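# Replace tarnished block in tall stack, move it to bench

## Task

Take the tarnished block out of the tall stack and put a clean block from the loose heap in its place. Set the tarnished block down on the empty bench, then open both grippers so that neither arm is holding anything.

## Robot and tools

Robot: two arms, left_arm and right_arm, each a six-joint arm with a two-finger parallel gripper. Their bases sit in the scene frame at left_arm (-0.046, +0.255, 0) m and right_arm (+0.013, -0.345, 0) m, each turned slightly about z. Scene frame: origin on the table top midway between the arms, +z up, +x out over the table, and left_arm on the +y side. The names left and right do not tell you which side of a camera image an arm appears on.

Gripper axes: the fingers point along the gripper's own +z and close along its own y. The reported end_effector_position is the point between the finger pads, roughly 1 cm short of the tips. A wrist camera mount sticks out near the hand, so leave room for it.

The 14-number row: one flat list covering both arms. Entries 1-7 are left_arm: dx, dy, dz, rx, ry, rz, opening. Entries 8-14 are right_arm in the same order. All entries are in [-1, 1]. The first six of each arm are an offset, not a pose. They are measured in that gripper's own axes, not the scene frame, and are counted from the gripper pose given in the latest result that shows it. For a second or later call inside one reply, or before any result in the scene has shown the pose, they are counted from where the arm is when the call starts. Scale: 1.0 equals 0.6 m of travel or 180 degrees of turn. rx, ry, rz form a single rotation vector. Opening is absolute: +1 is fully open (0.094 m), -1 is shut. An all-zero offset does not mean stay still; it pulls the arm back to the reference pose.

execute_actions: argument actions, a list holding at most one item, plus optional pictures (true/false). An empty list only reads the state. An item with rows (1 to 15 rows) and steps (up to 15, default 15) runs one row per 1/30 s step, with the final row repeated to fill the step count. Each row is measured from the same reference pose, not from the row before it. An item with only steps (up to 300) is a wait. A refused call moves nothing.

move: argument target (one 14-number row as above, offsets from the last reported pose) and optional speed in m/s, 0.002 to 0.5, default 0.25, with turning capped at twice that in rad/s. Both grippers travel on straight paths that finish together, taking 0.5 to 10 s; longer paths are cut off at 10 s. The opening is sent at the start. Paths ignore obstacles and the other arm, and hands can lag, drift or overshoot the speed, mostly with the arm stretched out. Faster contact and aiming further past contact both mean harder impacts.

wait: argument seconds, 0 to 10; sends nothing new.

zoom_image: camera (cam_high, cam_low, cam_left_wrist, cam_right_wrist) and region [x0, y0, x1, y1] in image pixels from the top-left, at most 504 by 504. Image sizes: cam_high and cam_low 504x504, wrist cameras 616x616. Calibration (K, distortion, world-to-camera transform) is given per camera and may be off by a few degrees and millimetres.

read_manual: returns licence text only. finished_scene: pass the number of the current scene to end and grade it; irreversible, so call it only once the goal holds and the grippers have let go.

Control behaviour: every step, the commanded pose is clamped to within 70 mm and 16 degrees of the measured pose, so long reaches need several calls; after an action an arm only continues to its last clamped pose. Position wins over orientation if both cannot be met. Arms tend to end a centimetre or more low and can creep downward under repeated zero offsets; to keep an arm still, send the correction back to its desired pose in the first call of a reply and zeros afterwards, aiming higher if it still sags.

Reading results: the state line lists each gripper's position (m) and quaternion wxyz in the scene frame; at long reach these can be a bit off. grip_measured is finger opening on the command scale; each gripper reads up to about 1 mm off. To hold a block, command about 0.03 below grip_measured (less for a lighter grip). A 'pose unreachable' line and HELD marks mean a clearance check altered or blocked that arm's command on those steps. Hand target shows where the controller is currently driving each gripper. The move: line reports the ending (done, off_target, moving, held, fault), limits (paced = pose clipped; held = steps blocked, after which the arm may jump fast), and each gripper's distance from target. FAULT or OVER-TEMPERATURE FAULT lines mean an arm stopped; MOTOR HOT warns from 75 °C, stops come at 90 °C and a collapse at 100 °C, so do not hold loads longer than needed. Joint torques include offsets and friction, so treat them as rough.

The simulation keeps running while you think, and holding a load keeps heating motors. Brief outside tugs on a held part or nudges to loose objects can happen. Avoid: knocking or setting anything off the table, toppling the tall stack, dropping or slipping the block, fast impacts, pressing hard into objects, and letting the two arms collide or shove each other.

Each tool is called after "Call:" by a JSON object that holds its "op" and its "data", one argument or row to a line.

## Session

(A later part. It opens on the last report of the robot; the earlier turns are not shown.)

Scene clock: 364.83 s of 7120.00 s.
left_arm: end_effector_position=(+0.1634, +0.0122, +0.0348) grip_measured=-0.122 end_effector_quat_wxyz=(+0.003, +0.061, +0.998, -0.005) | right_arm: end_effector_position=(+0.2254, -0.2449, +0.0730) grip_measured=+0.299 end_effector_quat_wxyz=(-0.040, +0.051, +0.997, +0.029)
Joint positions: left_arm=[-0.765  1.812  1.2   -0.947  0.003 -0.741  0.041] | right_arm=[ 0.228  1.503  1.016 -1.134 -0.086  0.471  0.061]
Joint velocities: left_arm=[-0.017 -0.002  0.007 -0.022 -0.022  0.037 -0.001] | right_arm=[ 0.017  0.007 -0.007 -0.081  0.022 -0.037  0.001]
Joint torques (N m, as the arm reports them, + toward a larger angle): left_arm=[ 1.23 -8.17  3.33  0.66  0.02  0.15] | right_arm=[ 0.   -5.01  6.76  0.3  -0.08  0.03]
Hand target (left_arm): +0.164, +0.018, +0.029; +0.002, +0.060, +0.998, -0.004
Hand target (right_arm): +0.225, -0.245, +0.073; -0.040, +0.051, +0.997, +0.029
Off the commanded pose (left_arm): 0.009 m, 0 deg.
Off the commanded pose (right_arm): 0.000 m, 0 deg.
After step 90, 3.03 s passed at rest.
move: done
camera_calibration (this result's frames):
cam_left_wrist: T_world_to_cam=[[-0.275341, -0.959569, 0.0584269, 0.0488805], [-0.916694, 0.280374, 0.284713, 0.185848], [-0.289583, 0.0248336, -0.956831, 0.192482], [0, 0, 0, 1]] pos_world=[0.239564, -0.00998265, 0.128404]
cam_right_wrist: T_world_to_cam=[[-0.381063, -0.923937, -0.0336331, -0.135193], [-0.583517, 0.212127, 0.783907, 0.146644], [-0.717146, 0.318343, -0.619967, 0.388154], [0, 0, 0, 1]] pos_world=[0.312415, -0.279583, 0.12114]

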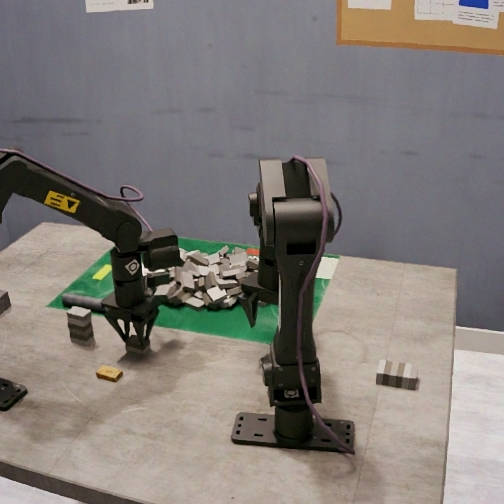

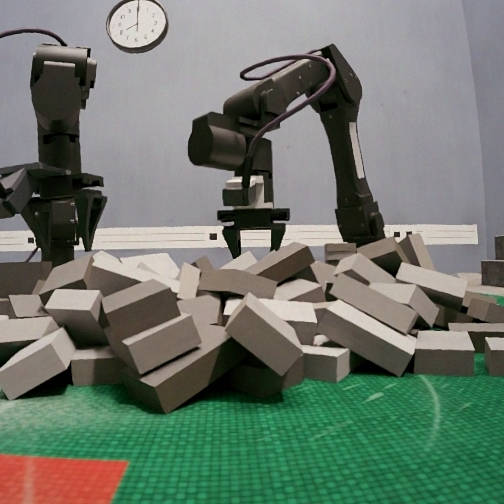

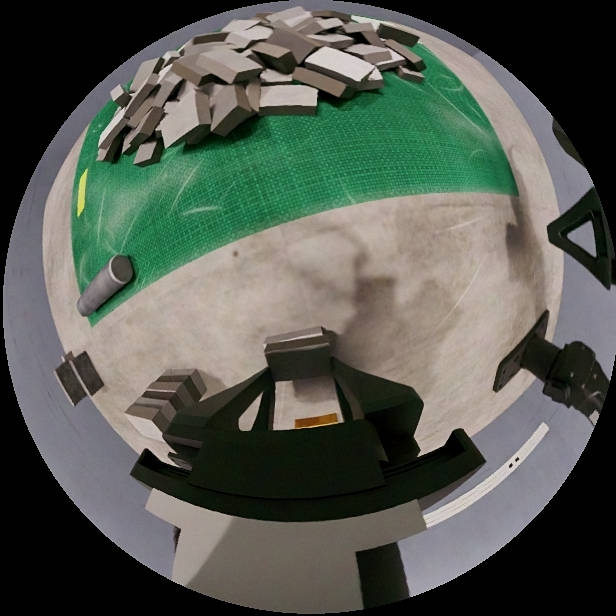

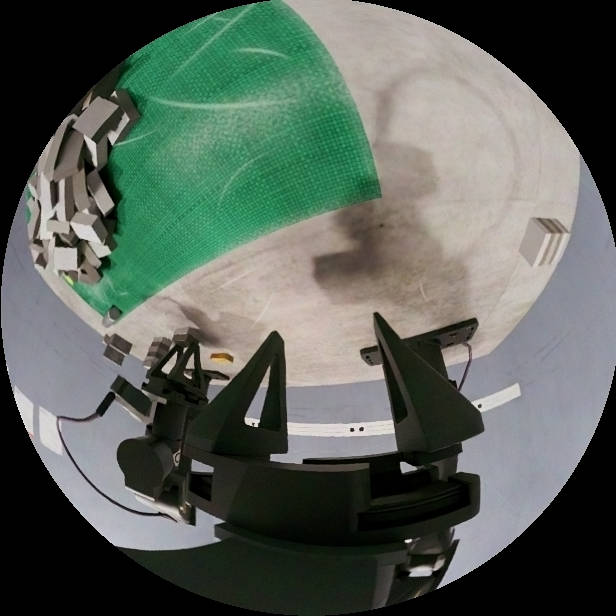

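Call:
{"op": "move", "data": {
  "target": [0,0,0,0,0,0,0.4,0,0,0,0,0,0,0.3]
}}

Call:
{"op": "move", "data": {
  "target": [0,0,-0.15,0,0,0,0.4,0,0,0,0,0,0,0.3],
  "speed": 0.15
}}

Call:
{"op": "move", "data": {
  "target": [0.022,0.212,-0.01,0,0,0,0.4,0,0,0,0,0,0,0.3],
  "speed": 0.15
}}

Scene clock: 372.17 s of 7120.00 s.
left_arm: end_effector_position=(+0.1634, +0.0123, +0.0348) grip_measured=+0.398 end_effector_quat_wxyz=(+0.003, +0.061, +0.998, -0.005) | right_arm: end_effector_position=(+0.2254, -0.2449, +0.0730) grip_measured=+0.299 end_effector_quat_wxyz=(-0.040, +0.051, +0.997, +0.029)
Joint positions: left_arm=[-0.765  1.812  1.2   -0.947  0.003 -0.74   0.066] | right_arm=[ 0.228  1.503  1.016 -1.134 -0.086  0.471  0.061]
Joint velocities: left_arm=[-0.007  0.007  0.007  0.007 -0.007 -0.037 -0.001] | right_arm=[-0.007  0.002 -0.012  0.022 -0.037  0.007 -0.001]
Joint torques (N m, as the arm reports them, + toward a larger angle): left_arm=[ 0.02 -7.93  6.09  0.41  0.02  0.01] | right_arm=[-0.02 -4.99  6.75  0.3  -0.1   0.02]
Hand target (left_arm): +0.163, +0.012, +0.035; +0.003, +0.061, +0.998, -0.005
Hand target (right_arm): +0.225, -0.245, +0.073; -0.040, +0.051, +0.997, +0.029
Off the commanded pose (left_arm): 0.000 m, 0 deg.
Off the commanded pose (right_arm): 0.000 m, 0 deg.
After step 90, 3.63 s passed at rest.
move: done
camera_calibration (this result's frames):
cam_left_wrist: T_world_to_cam=[[-0.275693, -0.959481, 0.0582145, 0.0489964], [-0.916518, 0.280641, 0.285019, 0.185728], [-0.289807, 0.025223, -0.956753, 0.192491], [0, 0, 0, 1]] pos_world=[0.239517, -0.00996695, 0.128378]
cam_right_wrist: T_world_to_cam=[[-0.381063, -0.923937, -0.0336331, -0.135193], [-0.583517, 0.212127, 0.783907, 0.146644], [-0.717146, 0.318343, -0.619967, 0.388154], [0, 0, 0, 1]] pos_world=[0.312415, -0.279583, 0.12114]

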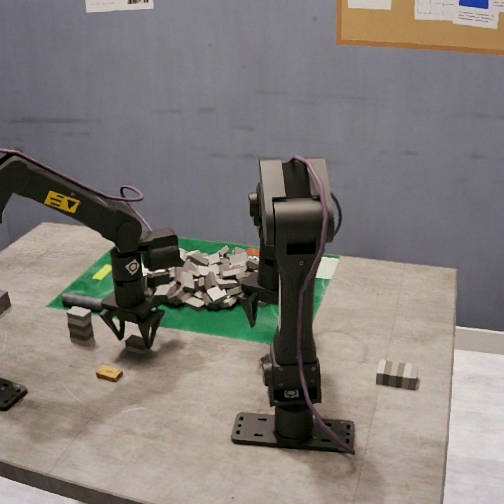

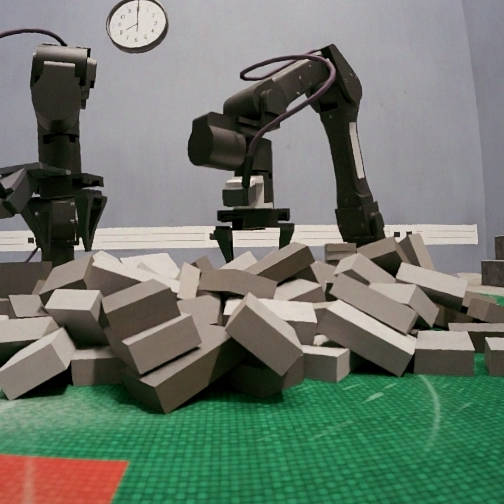

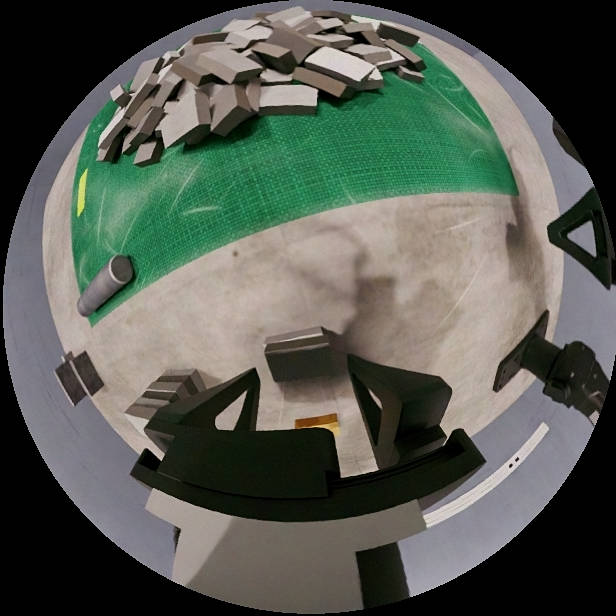

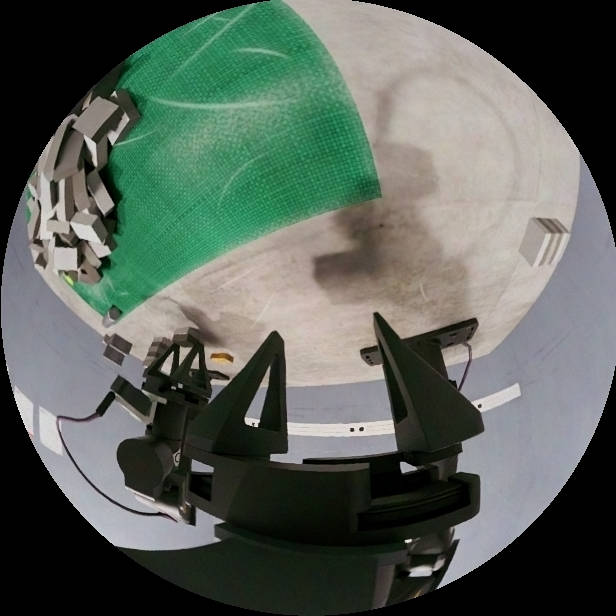

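Scene clock: 373.40 s of 7120.00 s.
left_arm: end_effector_position=(+0.1612, +0.0149, +0.1154) grip_measured=+0.398 end_effector_quat_wxyz=(-0.003, +0.061, +0.998, +0.001) | right_arm: end_effector_position=(+0.2254, -0.2449, +0.0730) grip_measured=+0.299 end_effector_quat_wxyz=(-0.040, +0.051, +0.997, +0.029)
Joint positions: left_arm=[-0.765  1.749  1.451 -1.278  0.003 -0.74   0.066] | right_arm=[ 0.228  1.503  1.016 -1.134 -0.086  0.471  0.061]
Joint velocities: left_arm=[-0.007 -0.017 -0.017 -0.007  0.007 -0.007 -0.001] | right_arm=[ 0.007  0.002  0.002 -0.037  0.022 -0.037  0.001]
Joint torques (N m, as the arm reports them, + toward a larger angle): left_arm=[ 0.05 -8.39  8.55  0.22  0.03  0.01] | right_arm=[-0.02 -5.01  6.79  0.3  -0.08  0.02]
Hand target (left_arm): +0.162, +0.014, +0.125; +0.003, +0.061, +0.998, -0.005
Hand target (right_arm): +0.225, -0.245, +0.073; -0.040, +0.051, +0.997, +0.029
Off the commanded pose (left_arm): 0.010 m, 1 deg.
Off the commanded pose (right_arm): 0.000 m, 0 deg.
move: done
camera_calibration (this result's frames):
cam_left_wrist: T_world_to_cam=[[-0.275132, -0.960136, 0.0494086, 0.0471039], [-0.913479, 0.277095, 0.297951, 0.158081], [-0.299764, 0.036842, -0.953302, 0.269929], [0, 0, 0, 1]] pos_world=[0.238278, -0.00852192, 0.207896]
cam_right_wrist: T_world_to_cam=[[-0.381063, -0.923937, -0.0336331, -0.135193], [-0.583517, 0.212127, 0.783907, 0.146644], [-0.717146, 0.318343, -0.619967, 0.388154], [0, 0, 0, 1]] pos_world=[0.312415, -0.279583, 0.12114]

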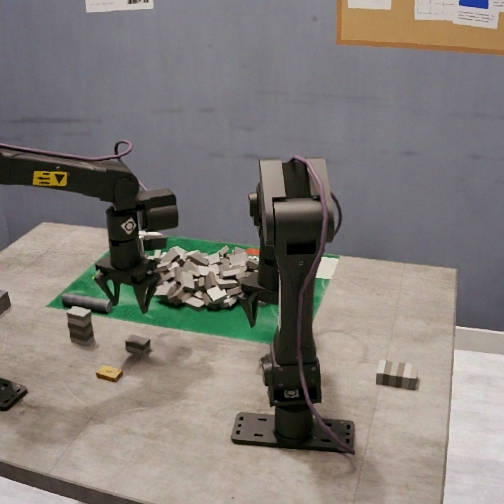

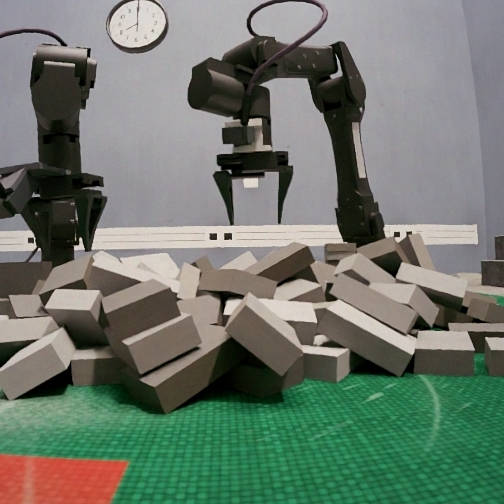

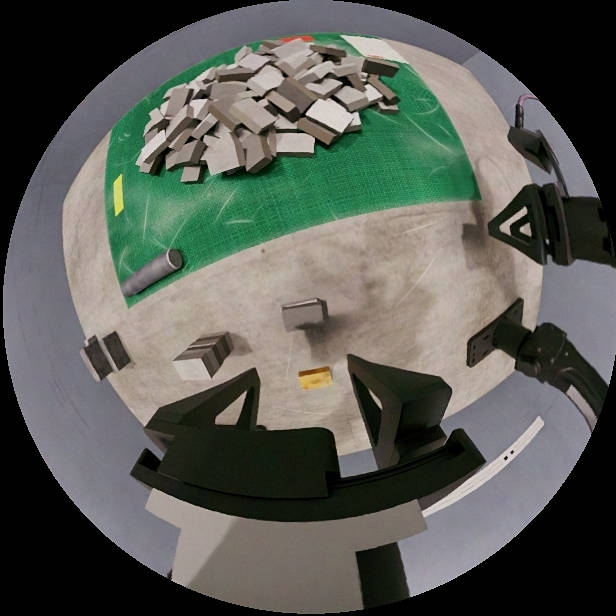

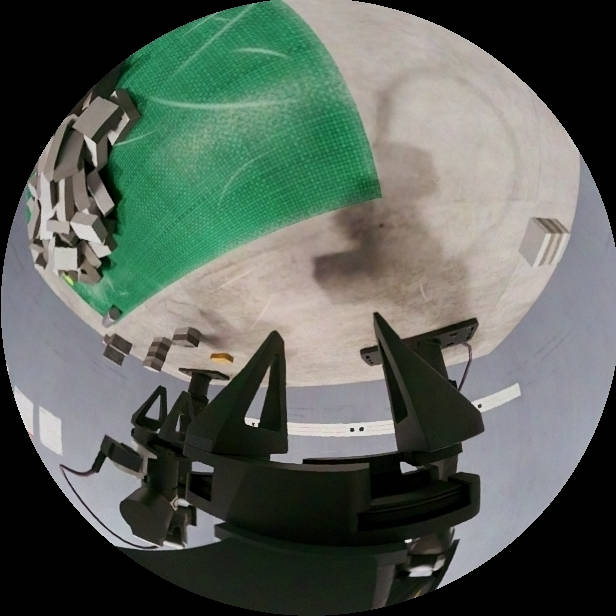

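Scene clock: 374.83 s of 7120.00 s.
left_arm: end_effector_position=(+0.1722, +0.1353, +0.1234) grip_measured=+0.398 end_effector_quat_wxyz=(+0.006, +0.059, +0.998, -0.004) | right_arm: end_effector_position=(+0.2254, -0.2449, +0.0730) grip_measured=+0.299 end_effector_quat_wxyz=(-0.040, +0.051, +0.997, +0.029)
Joint positions: left_arm=[-0.41   1.47   1.192 -1.279  0.002 -0.389  0.066] | right_arm=[ 0.228  1.503  1.016 -1.134 -0.086  0.471  0.061]
Joint velocities: left_arm=[-0.007  0.007 -0.002  0.007  0.007 -0.051  0.001] | right_arm=[-0.007 -0.017  0.017 -0.037 -0.007 -0.037  0.   ]
Joint torques (N m, as the arm reports them, + toward a larger angle): left_arm=[ 0.77 -6.6   4.49  0.3  -0.01  0.15] | right_arm=[-0.06 -5.01  6.79  0.3  -0.09  0.03]
Hand target (left_arm): +0.165, +0.142, +0.122; -0.002, +0.061, +0.998, +0.001
Hand target (right_arm): +0.225, -0.245, +0.073; -0.040, +0.051, +0.997, +0.029
Off the commanded pose (left_arm): 0.012 m, 1 deg.
Off the commanded pose (right_arm): 0.000 m, 0 deg.
move: off_target (left_arm)
camera_calibration (this result's frames):
cam_left_wrist: T_world_to_cam=[[-0.272348, -0.960668, 0.0542574, 0.164323], [-0.919409, 0.276452, 0.279754, 0.135825], [-0.28375, 0.0263057, -0.958537, 0.275714], [0, 0, 0, 1]] pos_world=[0.247866, 0.113058, 0.217369]
cam_right_wrist: T_world_to_cam=[[-0.381063, -0.923937, -0.0336331, -0.135193], [-0.583517, 0.212127, 0.783907, 0.146644], [-0.717146, 0.318343, -0.619967, 0.388154], [0, 0, 0, 1]] pos_world=[0.312415, -0.279583, 0.12114]

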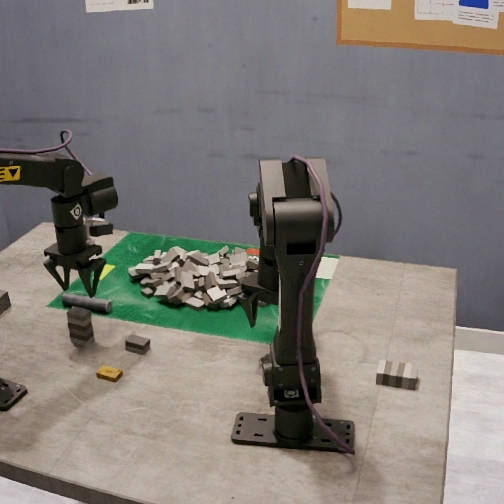

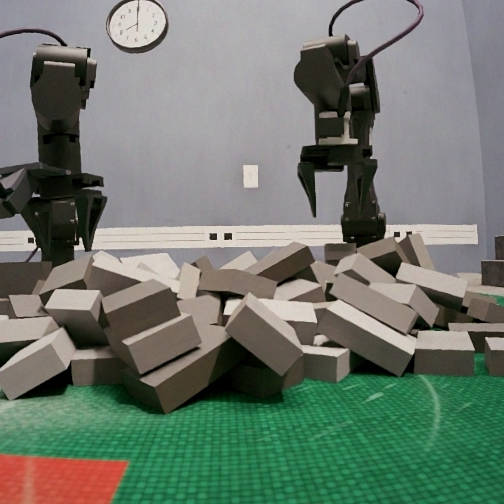

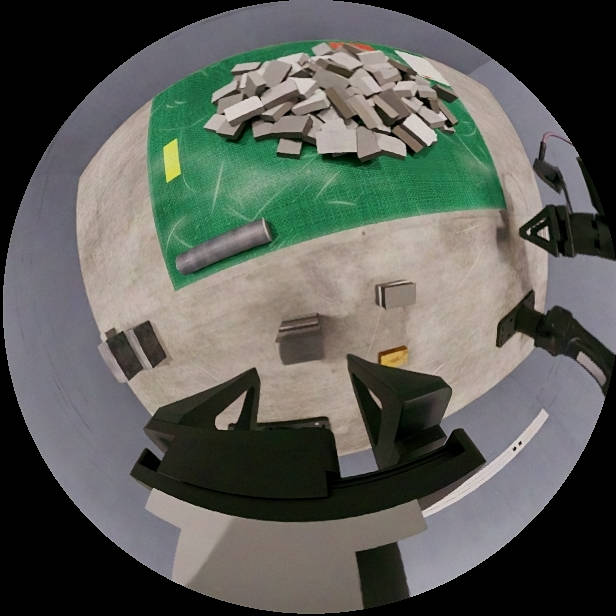

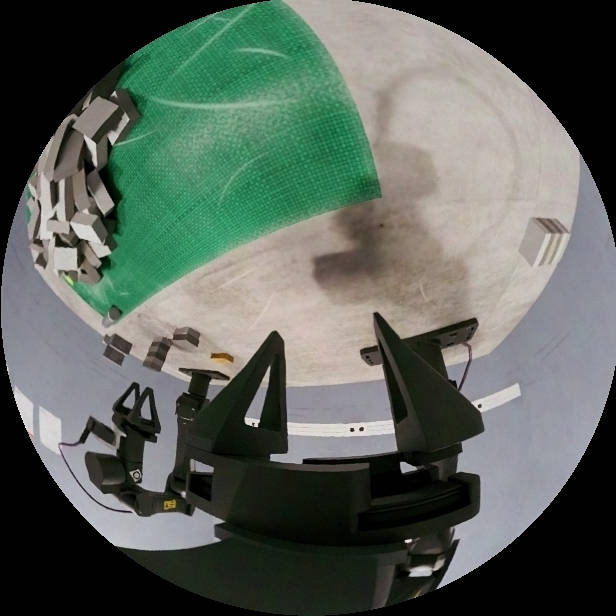

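Call:
{"op": "move", "data": {
  "target": [0.022,0.008,0.175,0,0,0,0.4,0,0,0,0,0,0,0.3],
  "speed": 0.06
}}

Call:
{"op": "zoom_image", "data": {
  "camera": "cam_high",
  "region": [30, 280, 130, 360]
}}

Scene clock: 381.73 s of 7120.00 s.
left_arm: end_effector_position=(+0.1668, +0.1383, +0.0265) grip_measured=+0.398 end_effector_quat_wxyz=(+0.016, +0.060, +0.998, -0.009) | right_arm: end_effector_position=(+0.2254, -0.2449, +0.0730) grip_measured=+0.299 end_effector_quat_wxyz=(-0.040, +0.051, +0.997, +0.029)
Joint positions: left_arm=[-0.41   1.516  0.835 -0.854  0.002 -0.387  0.066] | right_arm=[ 0.228  1.503  1.016 -1.134 -0.086  0.471  0.061]
Joint velocities: left_arm=[-0.032 -0.012 -0.012  0.022  0.007 -0.007  0.   ] | right_arm=[ 0.007  0.007 -0.017 -0.037 -0.007  0.037 -0.001]
Joint torques (N m, as the arm reports them, + toward a larger angle): left_arm=[ 0.01 -4.15  4.16  0.57  0.02 -0.03] | right_arm=[ 0.   -5.    6.76  0.3  -0.07  0.03]
Hand target (left_arm): +0.162, +0.141, +0.018; +0.006, +0.059, +0.998, -0.004
Hand target (right_arm): +0.225, -0.245, +0.073; -0.040, +0.051, +0.997, +0.029
Off the commanded pose (left_arm): 0.010 m, 1 deg.
Off the commanded pose (right_arm): 0.000 m, 0 deg.
After step 90, 1.63 s passed at rest.
move: done
camera_calibration (this result's frames):
cam_left_wrist: T_world_to_cam=[[-0.275684, -0.959412, 0.0593921, 0.171246], [-0.924161, 0.281538, 0.258193, 0.157768], [-0.264434, 0.0162918, -0.964266, 0.179527], [0, 0, 0, 1]] pos_world=[0.240486, 0.116953, 0.122207]
cam_right_wrist: T_world_to_cam=[[-0.381063, -0.923937, -0.0336331, -0.135193], [-0.583517, 0.212127, 0.783907, 0.146644], [-0.717146, 0.318343, -0.619967, 0.388154], [0, 0, 0, 1]] pos_world=[0.312415, -0.279583, 0.12114]

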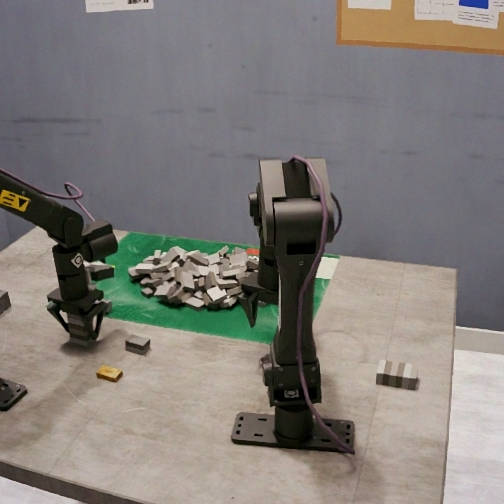

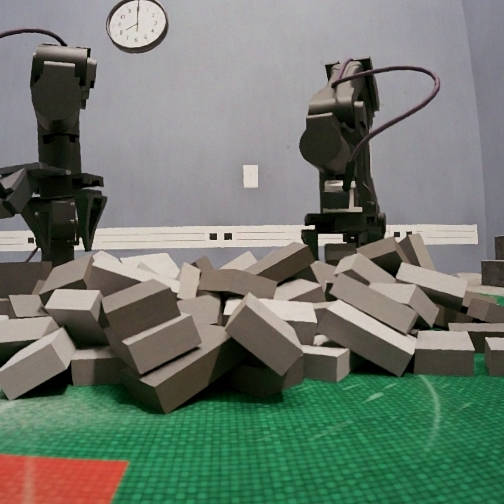

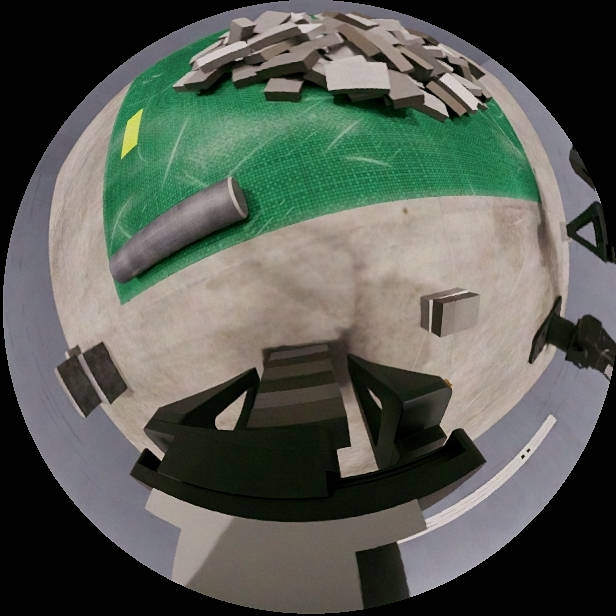

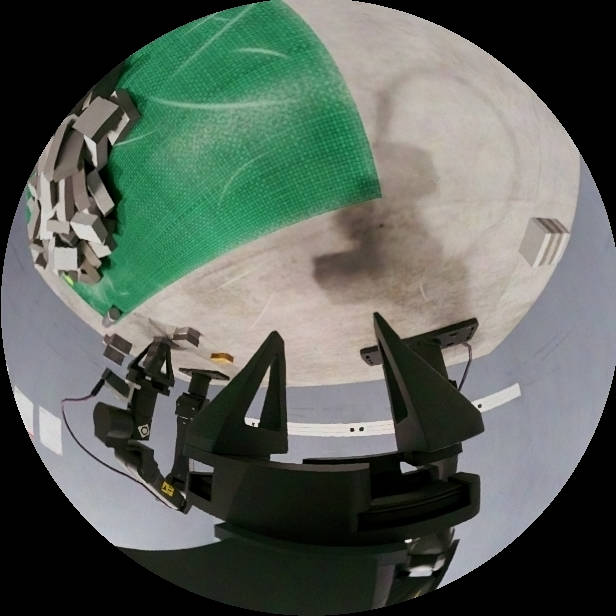

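Region (30, 280, 130, 360) of cam_high's 504x504 image, scaled by 5.040, with more detail than that image has; it fills the top 403 rows of this view, and the rest is white.

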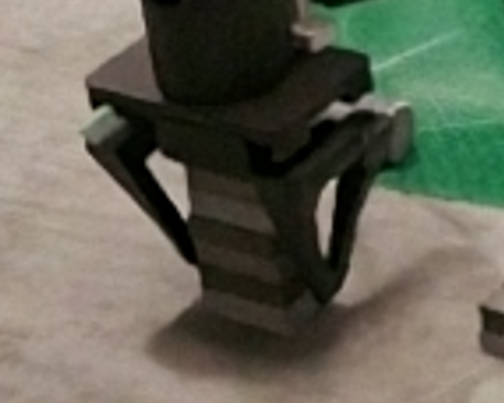

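Call:
{"op": "move", "data": {
  "target": [0.006,0.002,0.017,0,0.012,0,0.4,0,0,0,0,0,0,0.3],
  "speed": 0.02
}}

Scene clock: 388.00 s of 7120.00 s.
left_arm: end_effector_position=(+0.1648, +0.1382, +0.0214) grip_measured=+0.398 end_effector_quat_wxyz=(+0.005, +0.060, +0.998, -0.007) | right_arm: end_effector_position=(+0.2254, -0.2449, +0.0730) grip_measured=+0.299 end_effector_quat_wxyz=(-0.040, +0.051, +0.997, +0.029)
Joint positions: left_arm=[-0.41   1.539  0.835 -0.852  0.008 -0.386  0.066] | right_arm=[ 0.228  1.503  1.016 -1.134 -0.086  0.471  0.061]
Joint velocities: left_arm=[-0.002 -0.012  0.017 -0.022  0.007  0.007 -0.   ] | right_arm=[ 0.002 -0.022 -0.002  0.007 -0.037 -0.037  0.   ]
Joint torques (N m, as the arm reports them, + toward a larger angle): left_arm=[ 0.92 -4.15  5.32  0.51  0.12  0.13] | right_arm=[-0.03 -4.99  6.79  0.3  -0.08  0.02]
Hand target (left_arm): +0.164, +0.140, +0.016; -0.003, +0.060, +0.998, -0.007
Hand target (right_arm): +0.225, -0.245, +0.073; -0.040, +0.051, +0.997, +0.029
Off the commanded pose (left_arm): 0.006 m, 1 deg.
Off the commanded pose (right_arm): 0.000 m, 0 deg.
After step 90, 2.07 s passed at rest.
move: done
camera_calibration (this result's frames):
cam_left_wrist: T_world_to_cam=[[-0.274911, -0.959588, 0.0601315, 0.170831], [-0.918246, 0.280579, 0.279462, 0.155955], [-0.28504, 0.0216116, -0.958272, 0.17657], [0, 0, 0, 1]] pos_world=[0.240498, 0.116354, 0.115346]
cam_right_wrist: T_world_to_cam=[[-0.381063, -0.923937, -0.0336331, -0.135193], [-0.583517, 0.212127, 0.783907, 0.146644], [-0.717146, 0.318343, -0.619967, 0.388154], [0, 0, 0, 1]] pos_world=[0.312415, -0.279583, 0.12114]

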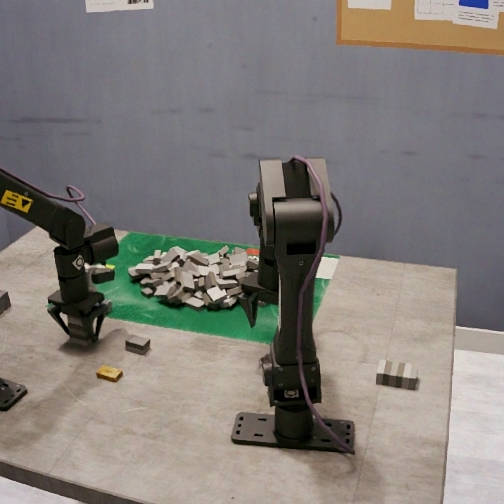

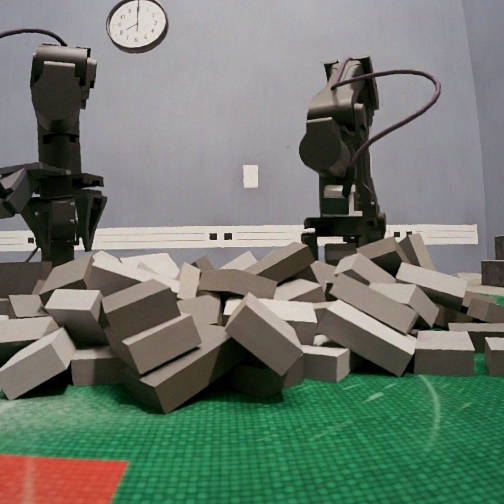

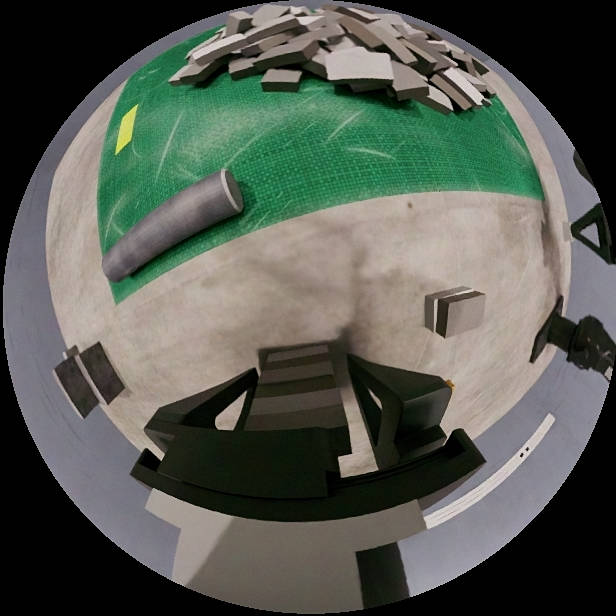

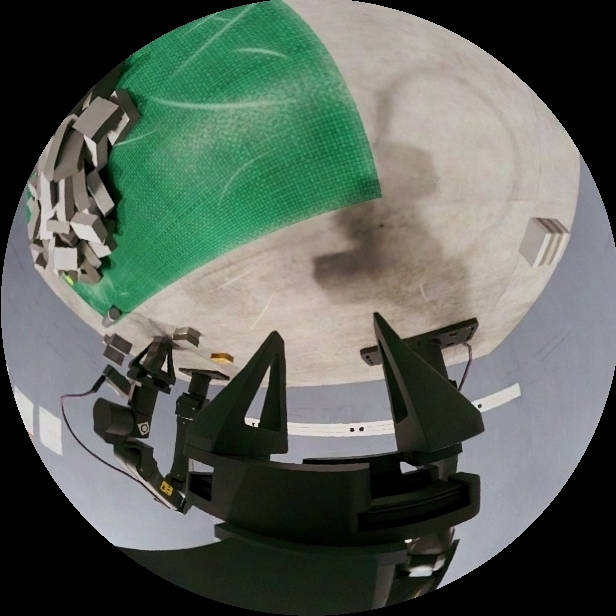

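Call:
{"op": "move", "data": {
  "target": [0,0,0,0,0,0,-0.13,0,0,0,0,0,0,0.3]
}}

Call:
{"op": "move", "data": {
  "target": [0,0,-0.13,0,-0.01,0,-0.13,0,0,0,0,0,0,0.3],
  "speed": 0.06
}}

Scene clock: 393.17 s of 7120.00 s.
left_arm: end_effector_position=(+0.1649, +0.1385, +0.0214) grip_measured=-0.098 end_effector_quat_wxyz=(+0.006, +0.060, +0.998, -0.006) | right_arm: end_effector_position=(+0.2254, -0.2449, +0.0730) grip_measured=+0.299 end_effector_quat_wxyz=(-0.040, +0.051, +0.997, +0.029)
Joint positions: left_arm=[-0.41   1.539  0.835 -0.852  0.006 -0.386  0.042] | right_arm=[ 0.228  1.503  1.016 -1.134 -0.086  0.471  0.061]
Joint velocities: left_arm=[-0.007  0.002  0.012  0.037 -0.022 -0.066 -0.   ] | right_arm=[-0.002 -0.002 -0.017  0.007  0.022 -0.037 -0.001]
Joint torques (N m, as the arm reports them, + toward a larger angle): left_arm=[ 0.05 -5.33  5.87  0.43  0.04  0.01] | right_arm=[-0.03 -4.98  6.76  0.29 -0.07  0.02]
Hand target (left_arm): +0.165, +0.138, +0.021; +0.005, +0.060, +0.998, -0.007
Hand target (right_arm): +0.225, -0.245, +0.073; -0.040, +0.051, +0.997, +0.029
Off the commanded pose (left_arm): 0.000 m, 0 deg.
Off the commanded pose (right_arm): 0.000 m, 0 deg.
After step 90, 1.47 s passed at rest.
move: done
camera_calibration (this result's frames):
cam_left_wrist: T_world_to_cam=[[-0.274938, -0.959694, 0.058277, 0.171221], [-0.918513, 0.280087, 0.279079, 0.156144], [-0.284153, 0.0232011, -0.958498, 0.176246], [0, 0, 0, 1]] pos_world=[0.240576, 0.116496, 0.115377]
cam_right_wrist: T_world_to_cam=[[-0.381063, -0.923937, -0.0336331, -0.135193], [-0.583517, 0.212127, 0.783907, 0.146644], [-0.717146, 0.318343, -0.619967, 0.388154], [0, 0, 0, 1]] pos_world=[0.312415, -0.279583, 0.12114]

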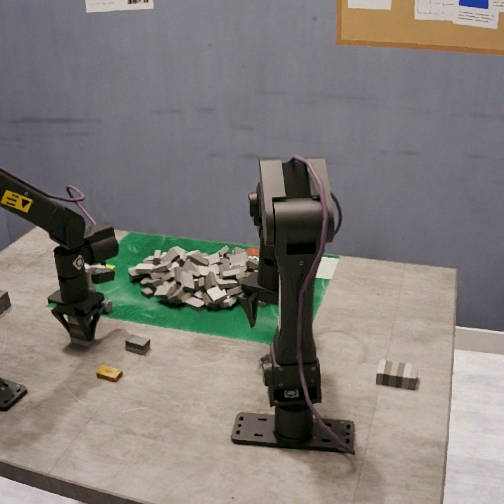

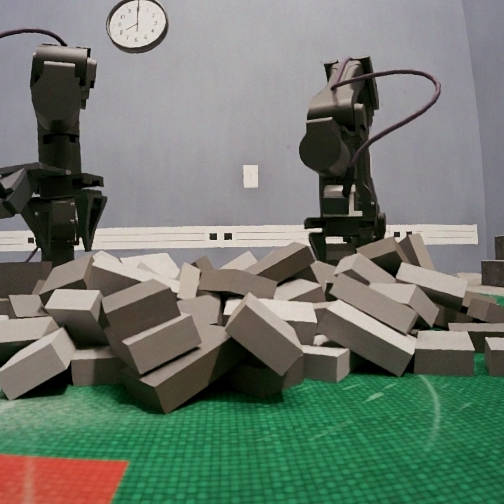

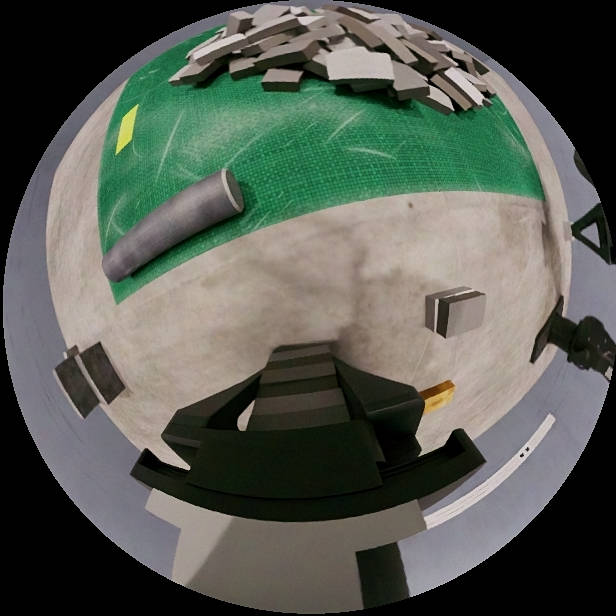

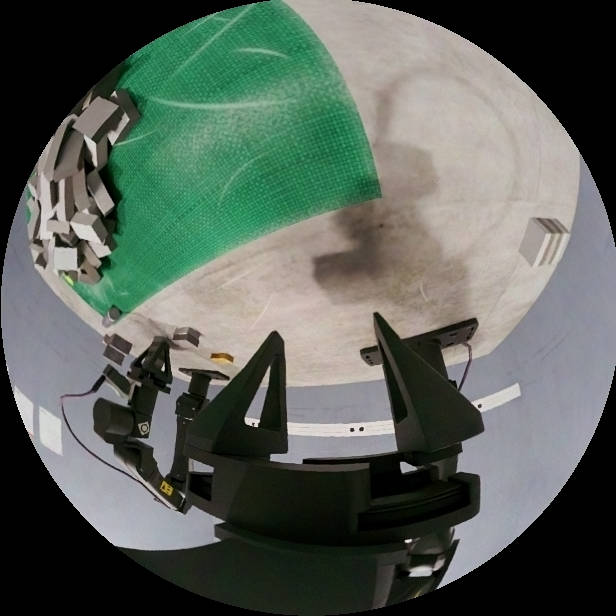

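Scene clock: 395.00 s of 7120.00 s.
left_arm: end_effector_position=(+0.1556, +0.1441, +0.0805) grip_measured=-0.098 end_effector_quat_wxyz=(-0.006, +0.060, +0.998, +0.001) | right_arm: end_effector_position=(+0.2254, -0.2449, +0.0730) grip_measured=+0.299 end_effector_quat_wxyz=(-0.040, +0.051, +0.997, +0.029)
Joint positions: left_arm=[-0.41   1.443  0.997 -1.137  0.004 -0.386  0.042] | right_arm=[ 0.228  1.503  1.016 -1.134 -0.086  0.471  0.061]
Joint velocities: left_arm=[-0.002 -0.007 -0.017 -0.066 -0.037  0.037 -0.001] | right_arm=[-0.012 -0.007 -0.002  0.007 -0.037 -0.007  0.   ]
Joint torques (N m, as the arm reports them, + toward a larger angle): left_arm=[-0.64 -7.26 10.08  0.19 -0.08 -0.07] | right_arm=[-0.02 -4.98  6.81  0.3  -0.08  0.03]
Hand target (left_arm): +0.163, +0.140, +0.099; +0.022, +0.060, +0.998, -0.007
Hand target (right_arm): +0.225, -0.245, +0.073; -0.040, +0.051, +0.997, +0.029
Off the commanded pose (left_arm): 0.021 m, 3 deg.
Off the commanded pose (right_arm): 0.000 m, 0 deg.
move: off_target (left_arm)
camera_calibration (this result's frames):
cam_left_wrist: T_world_to_cam=[[-0.273666, -0.960518, 0.0501136, 0.17113], [-0.911678, 0.27565, 0.30473, 0.127028], [-0.306513, 0.0377069, -0.951119, 0.230972], [0, 0, 0, 1]] pos_world=[0.233437, 0.120649, 0.172396]
cam_right_wrist: T_world_to_cam=[[-0.381063, -0.923937, -0.0336331, -0.135193], [-0.583517, 0.212127, 0.783907, 0.146644], [-0.717146, 0.318343, -0.619967, 0.388154], [0, 0, 0, 1]] pos_world=[0.312415, -0.279583, 0.12114]

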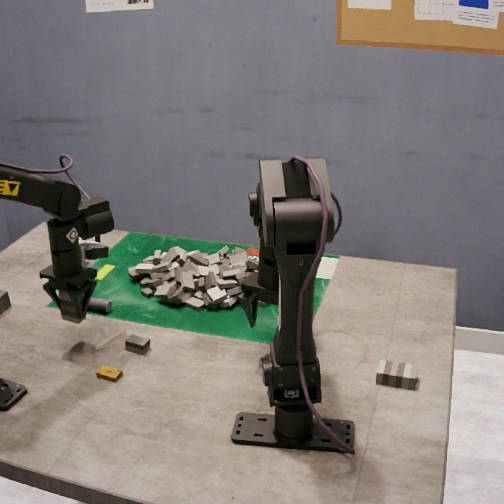

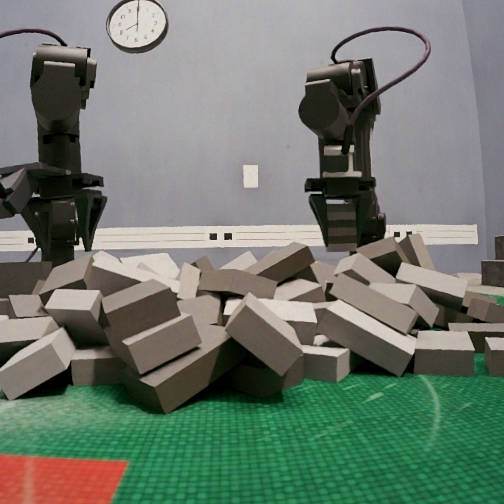

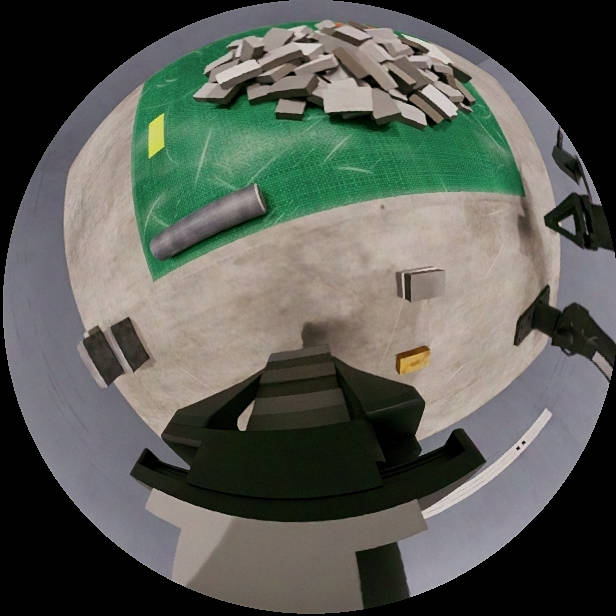

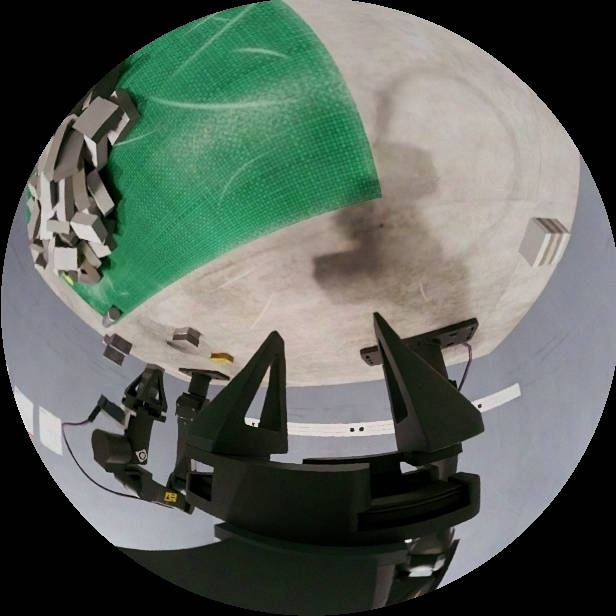

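Call:
{"op": "move", "data": {
  "target": [-0.06,-0.228,-0.01,0.012,-0.016,0,-0.13,0,0,0,0,0,0,0.3],
  "speed": 0.08
}}

Scene clock: 402.20 s of 7120.00 s.
left_arm: end_effector_position=(+0.1657, +0.0157, +0.0731) grip_measured=-0.098 end_effector_quat_wxyz=(-0.001, +0.063, +0.998, -0.004) | right_arm: end_effector_position=(+0.2254, -0.2449, +0.0730) grip_measured=+0.299 end_effector_quat_wxyz=(-0.040, +0.051, +0.997, +0.029)
Joint positions: left_arm=[-0.75   1.773  1.31  -1.105  0.008 -0.721  0.042] | right_arm=[ 0.228  1.503  1.016 -1.134 -0.086  0.471  0.061]
Joint velocities: left_arm=[-0.002 -0.002  0.002 -0.051  0.007 -0.037 -0.001] | right_arm=[-0.027 -0.012 -0.012 -0.037 -0.022  0.022  0.001]
Joint torques (N m, as the arm reports them, + toward a larger angle): left_arm=[-0.6  -8.16 10.15  0.38  0.02 -0.11] | right_arm=[ 0.01 -5.    6.8   0.3  -0.09  0.02]
Hand target (left_arm): +0.173, +0.005, +0.086; +0.016, +0.060, +0.998, -0.021
Hand target (right_arm): +0.225, -0.245, +0.073; -0.040, +0.051, +0.997, +0.029
Off the commanded pose (left_arm): 0.020 m, 3 deg.
Off the commanded pose (right_arm): 0.000 m, 0 deg.
After step 90, 2.10 s passed at rest.
move: off_target (left_arm)
camera_calibration (this result's frames):
cam_left_wrist: T_world_to_cam=[[-0.279283, -0.958483, 0.0575438, 0.0512881], [-0.913013, 0.283635, 0.293188, 0.174829], [-0.297337, 0.029344, -0.954322, 0.230749], [0, 0, 0, 1]] pos_world=[0.242555, -0.00719991, 0.166]
cam_right_wrist: T_world_to_cam=[[-0.381063, -0.923937, -0.0336331, -0.135193], [-0.583517, 0.212127, 0.783907, 0.146644], [-0.717146, 0.318343, -0.619967, 0.388154], [0, 0, 0, 1]] pos_world=[0.312415, -0.279583, 0.12114]

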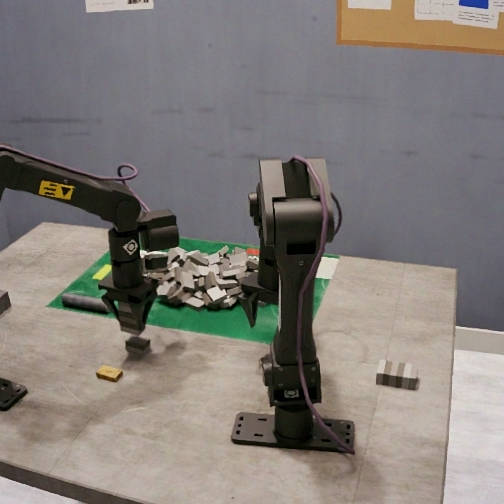

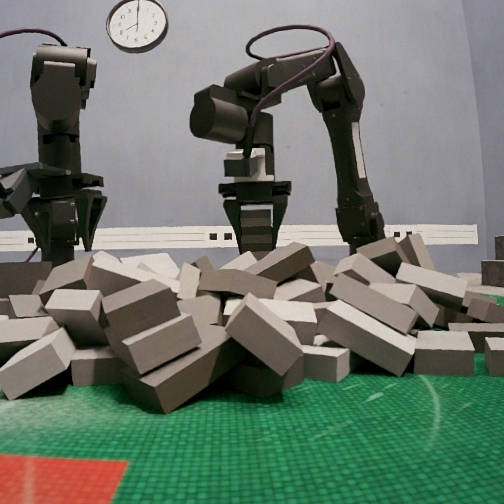

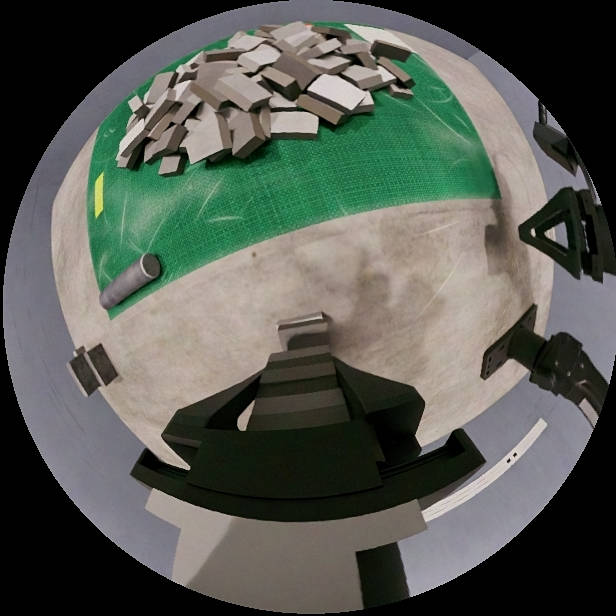

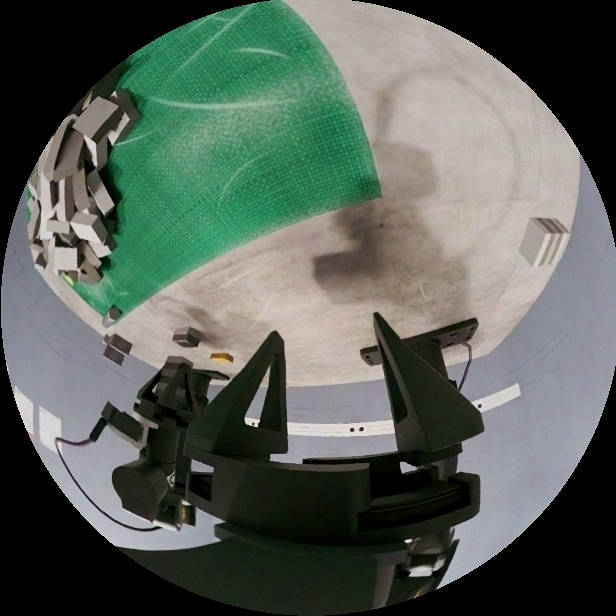

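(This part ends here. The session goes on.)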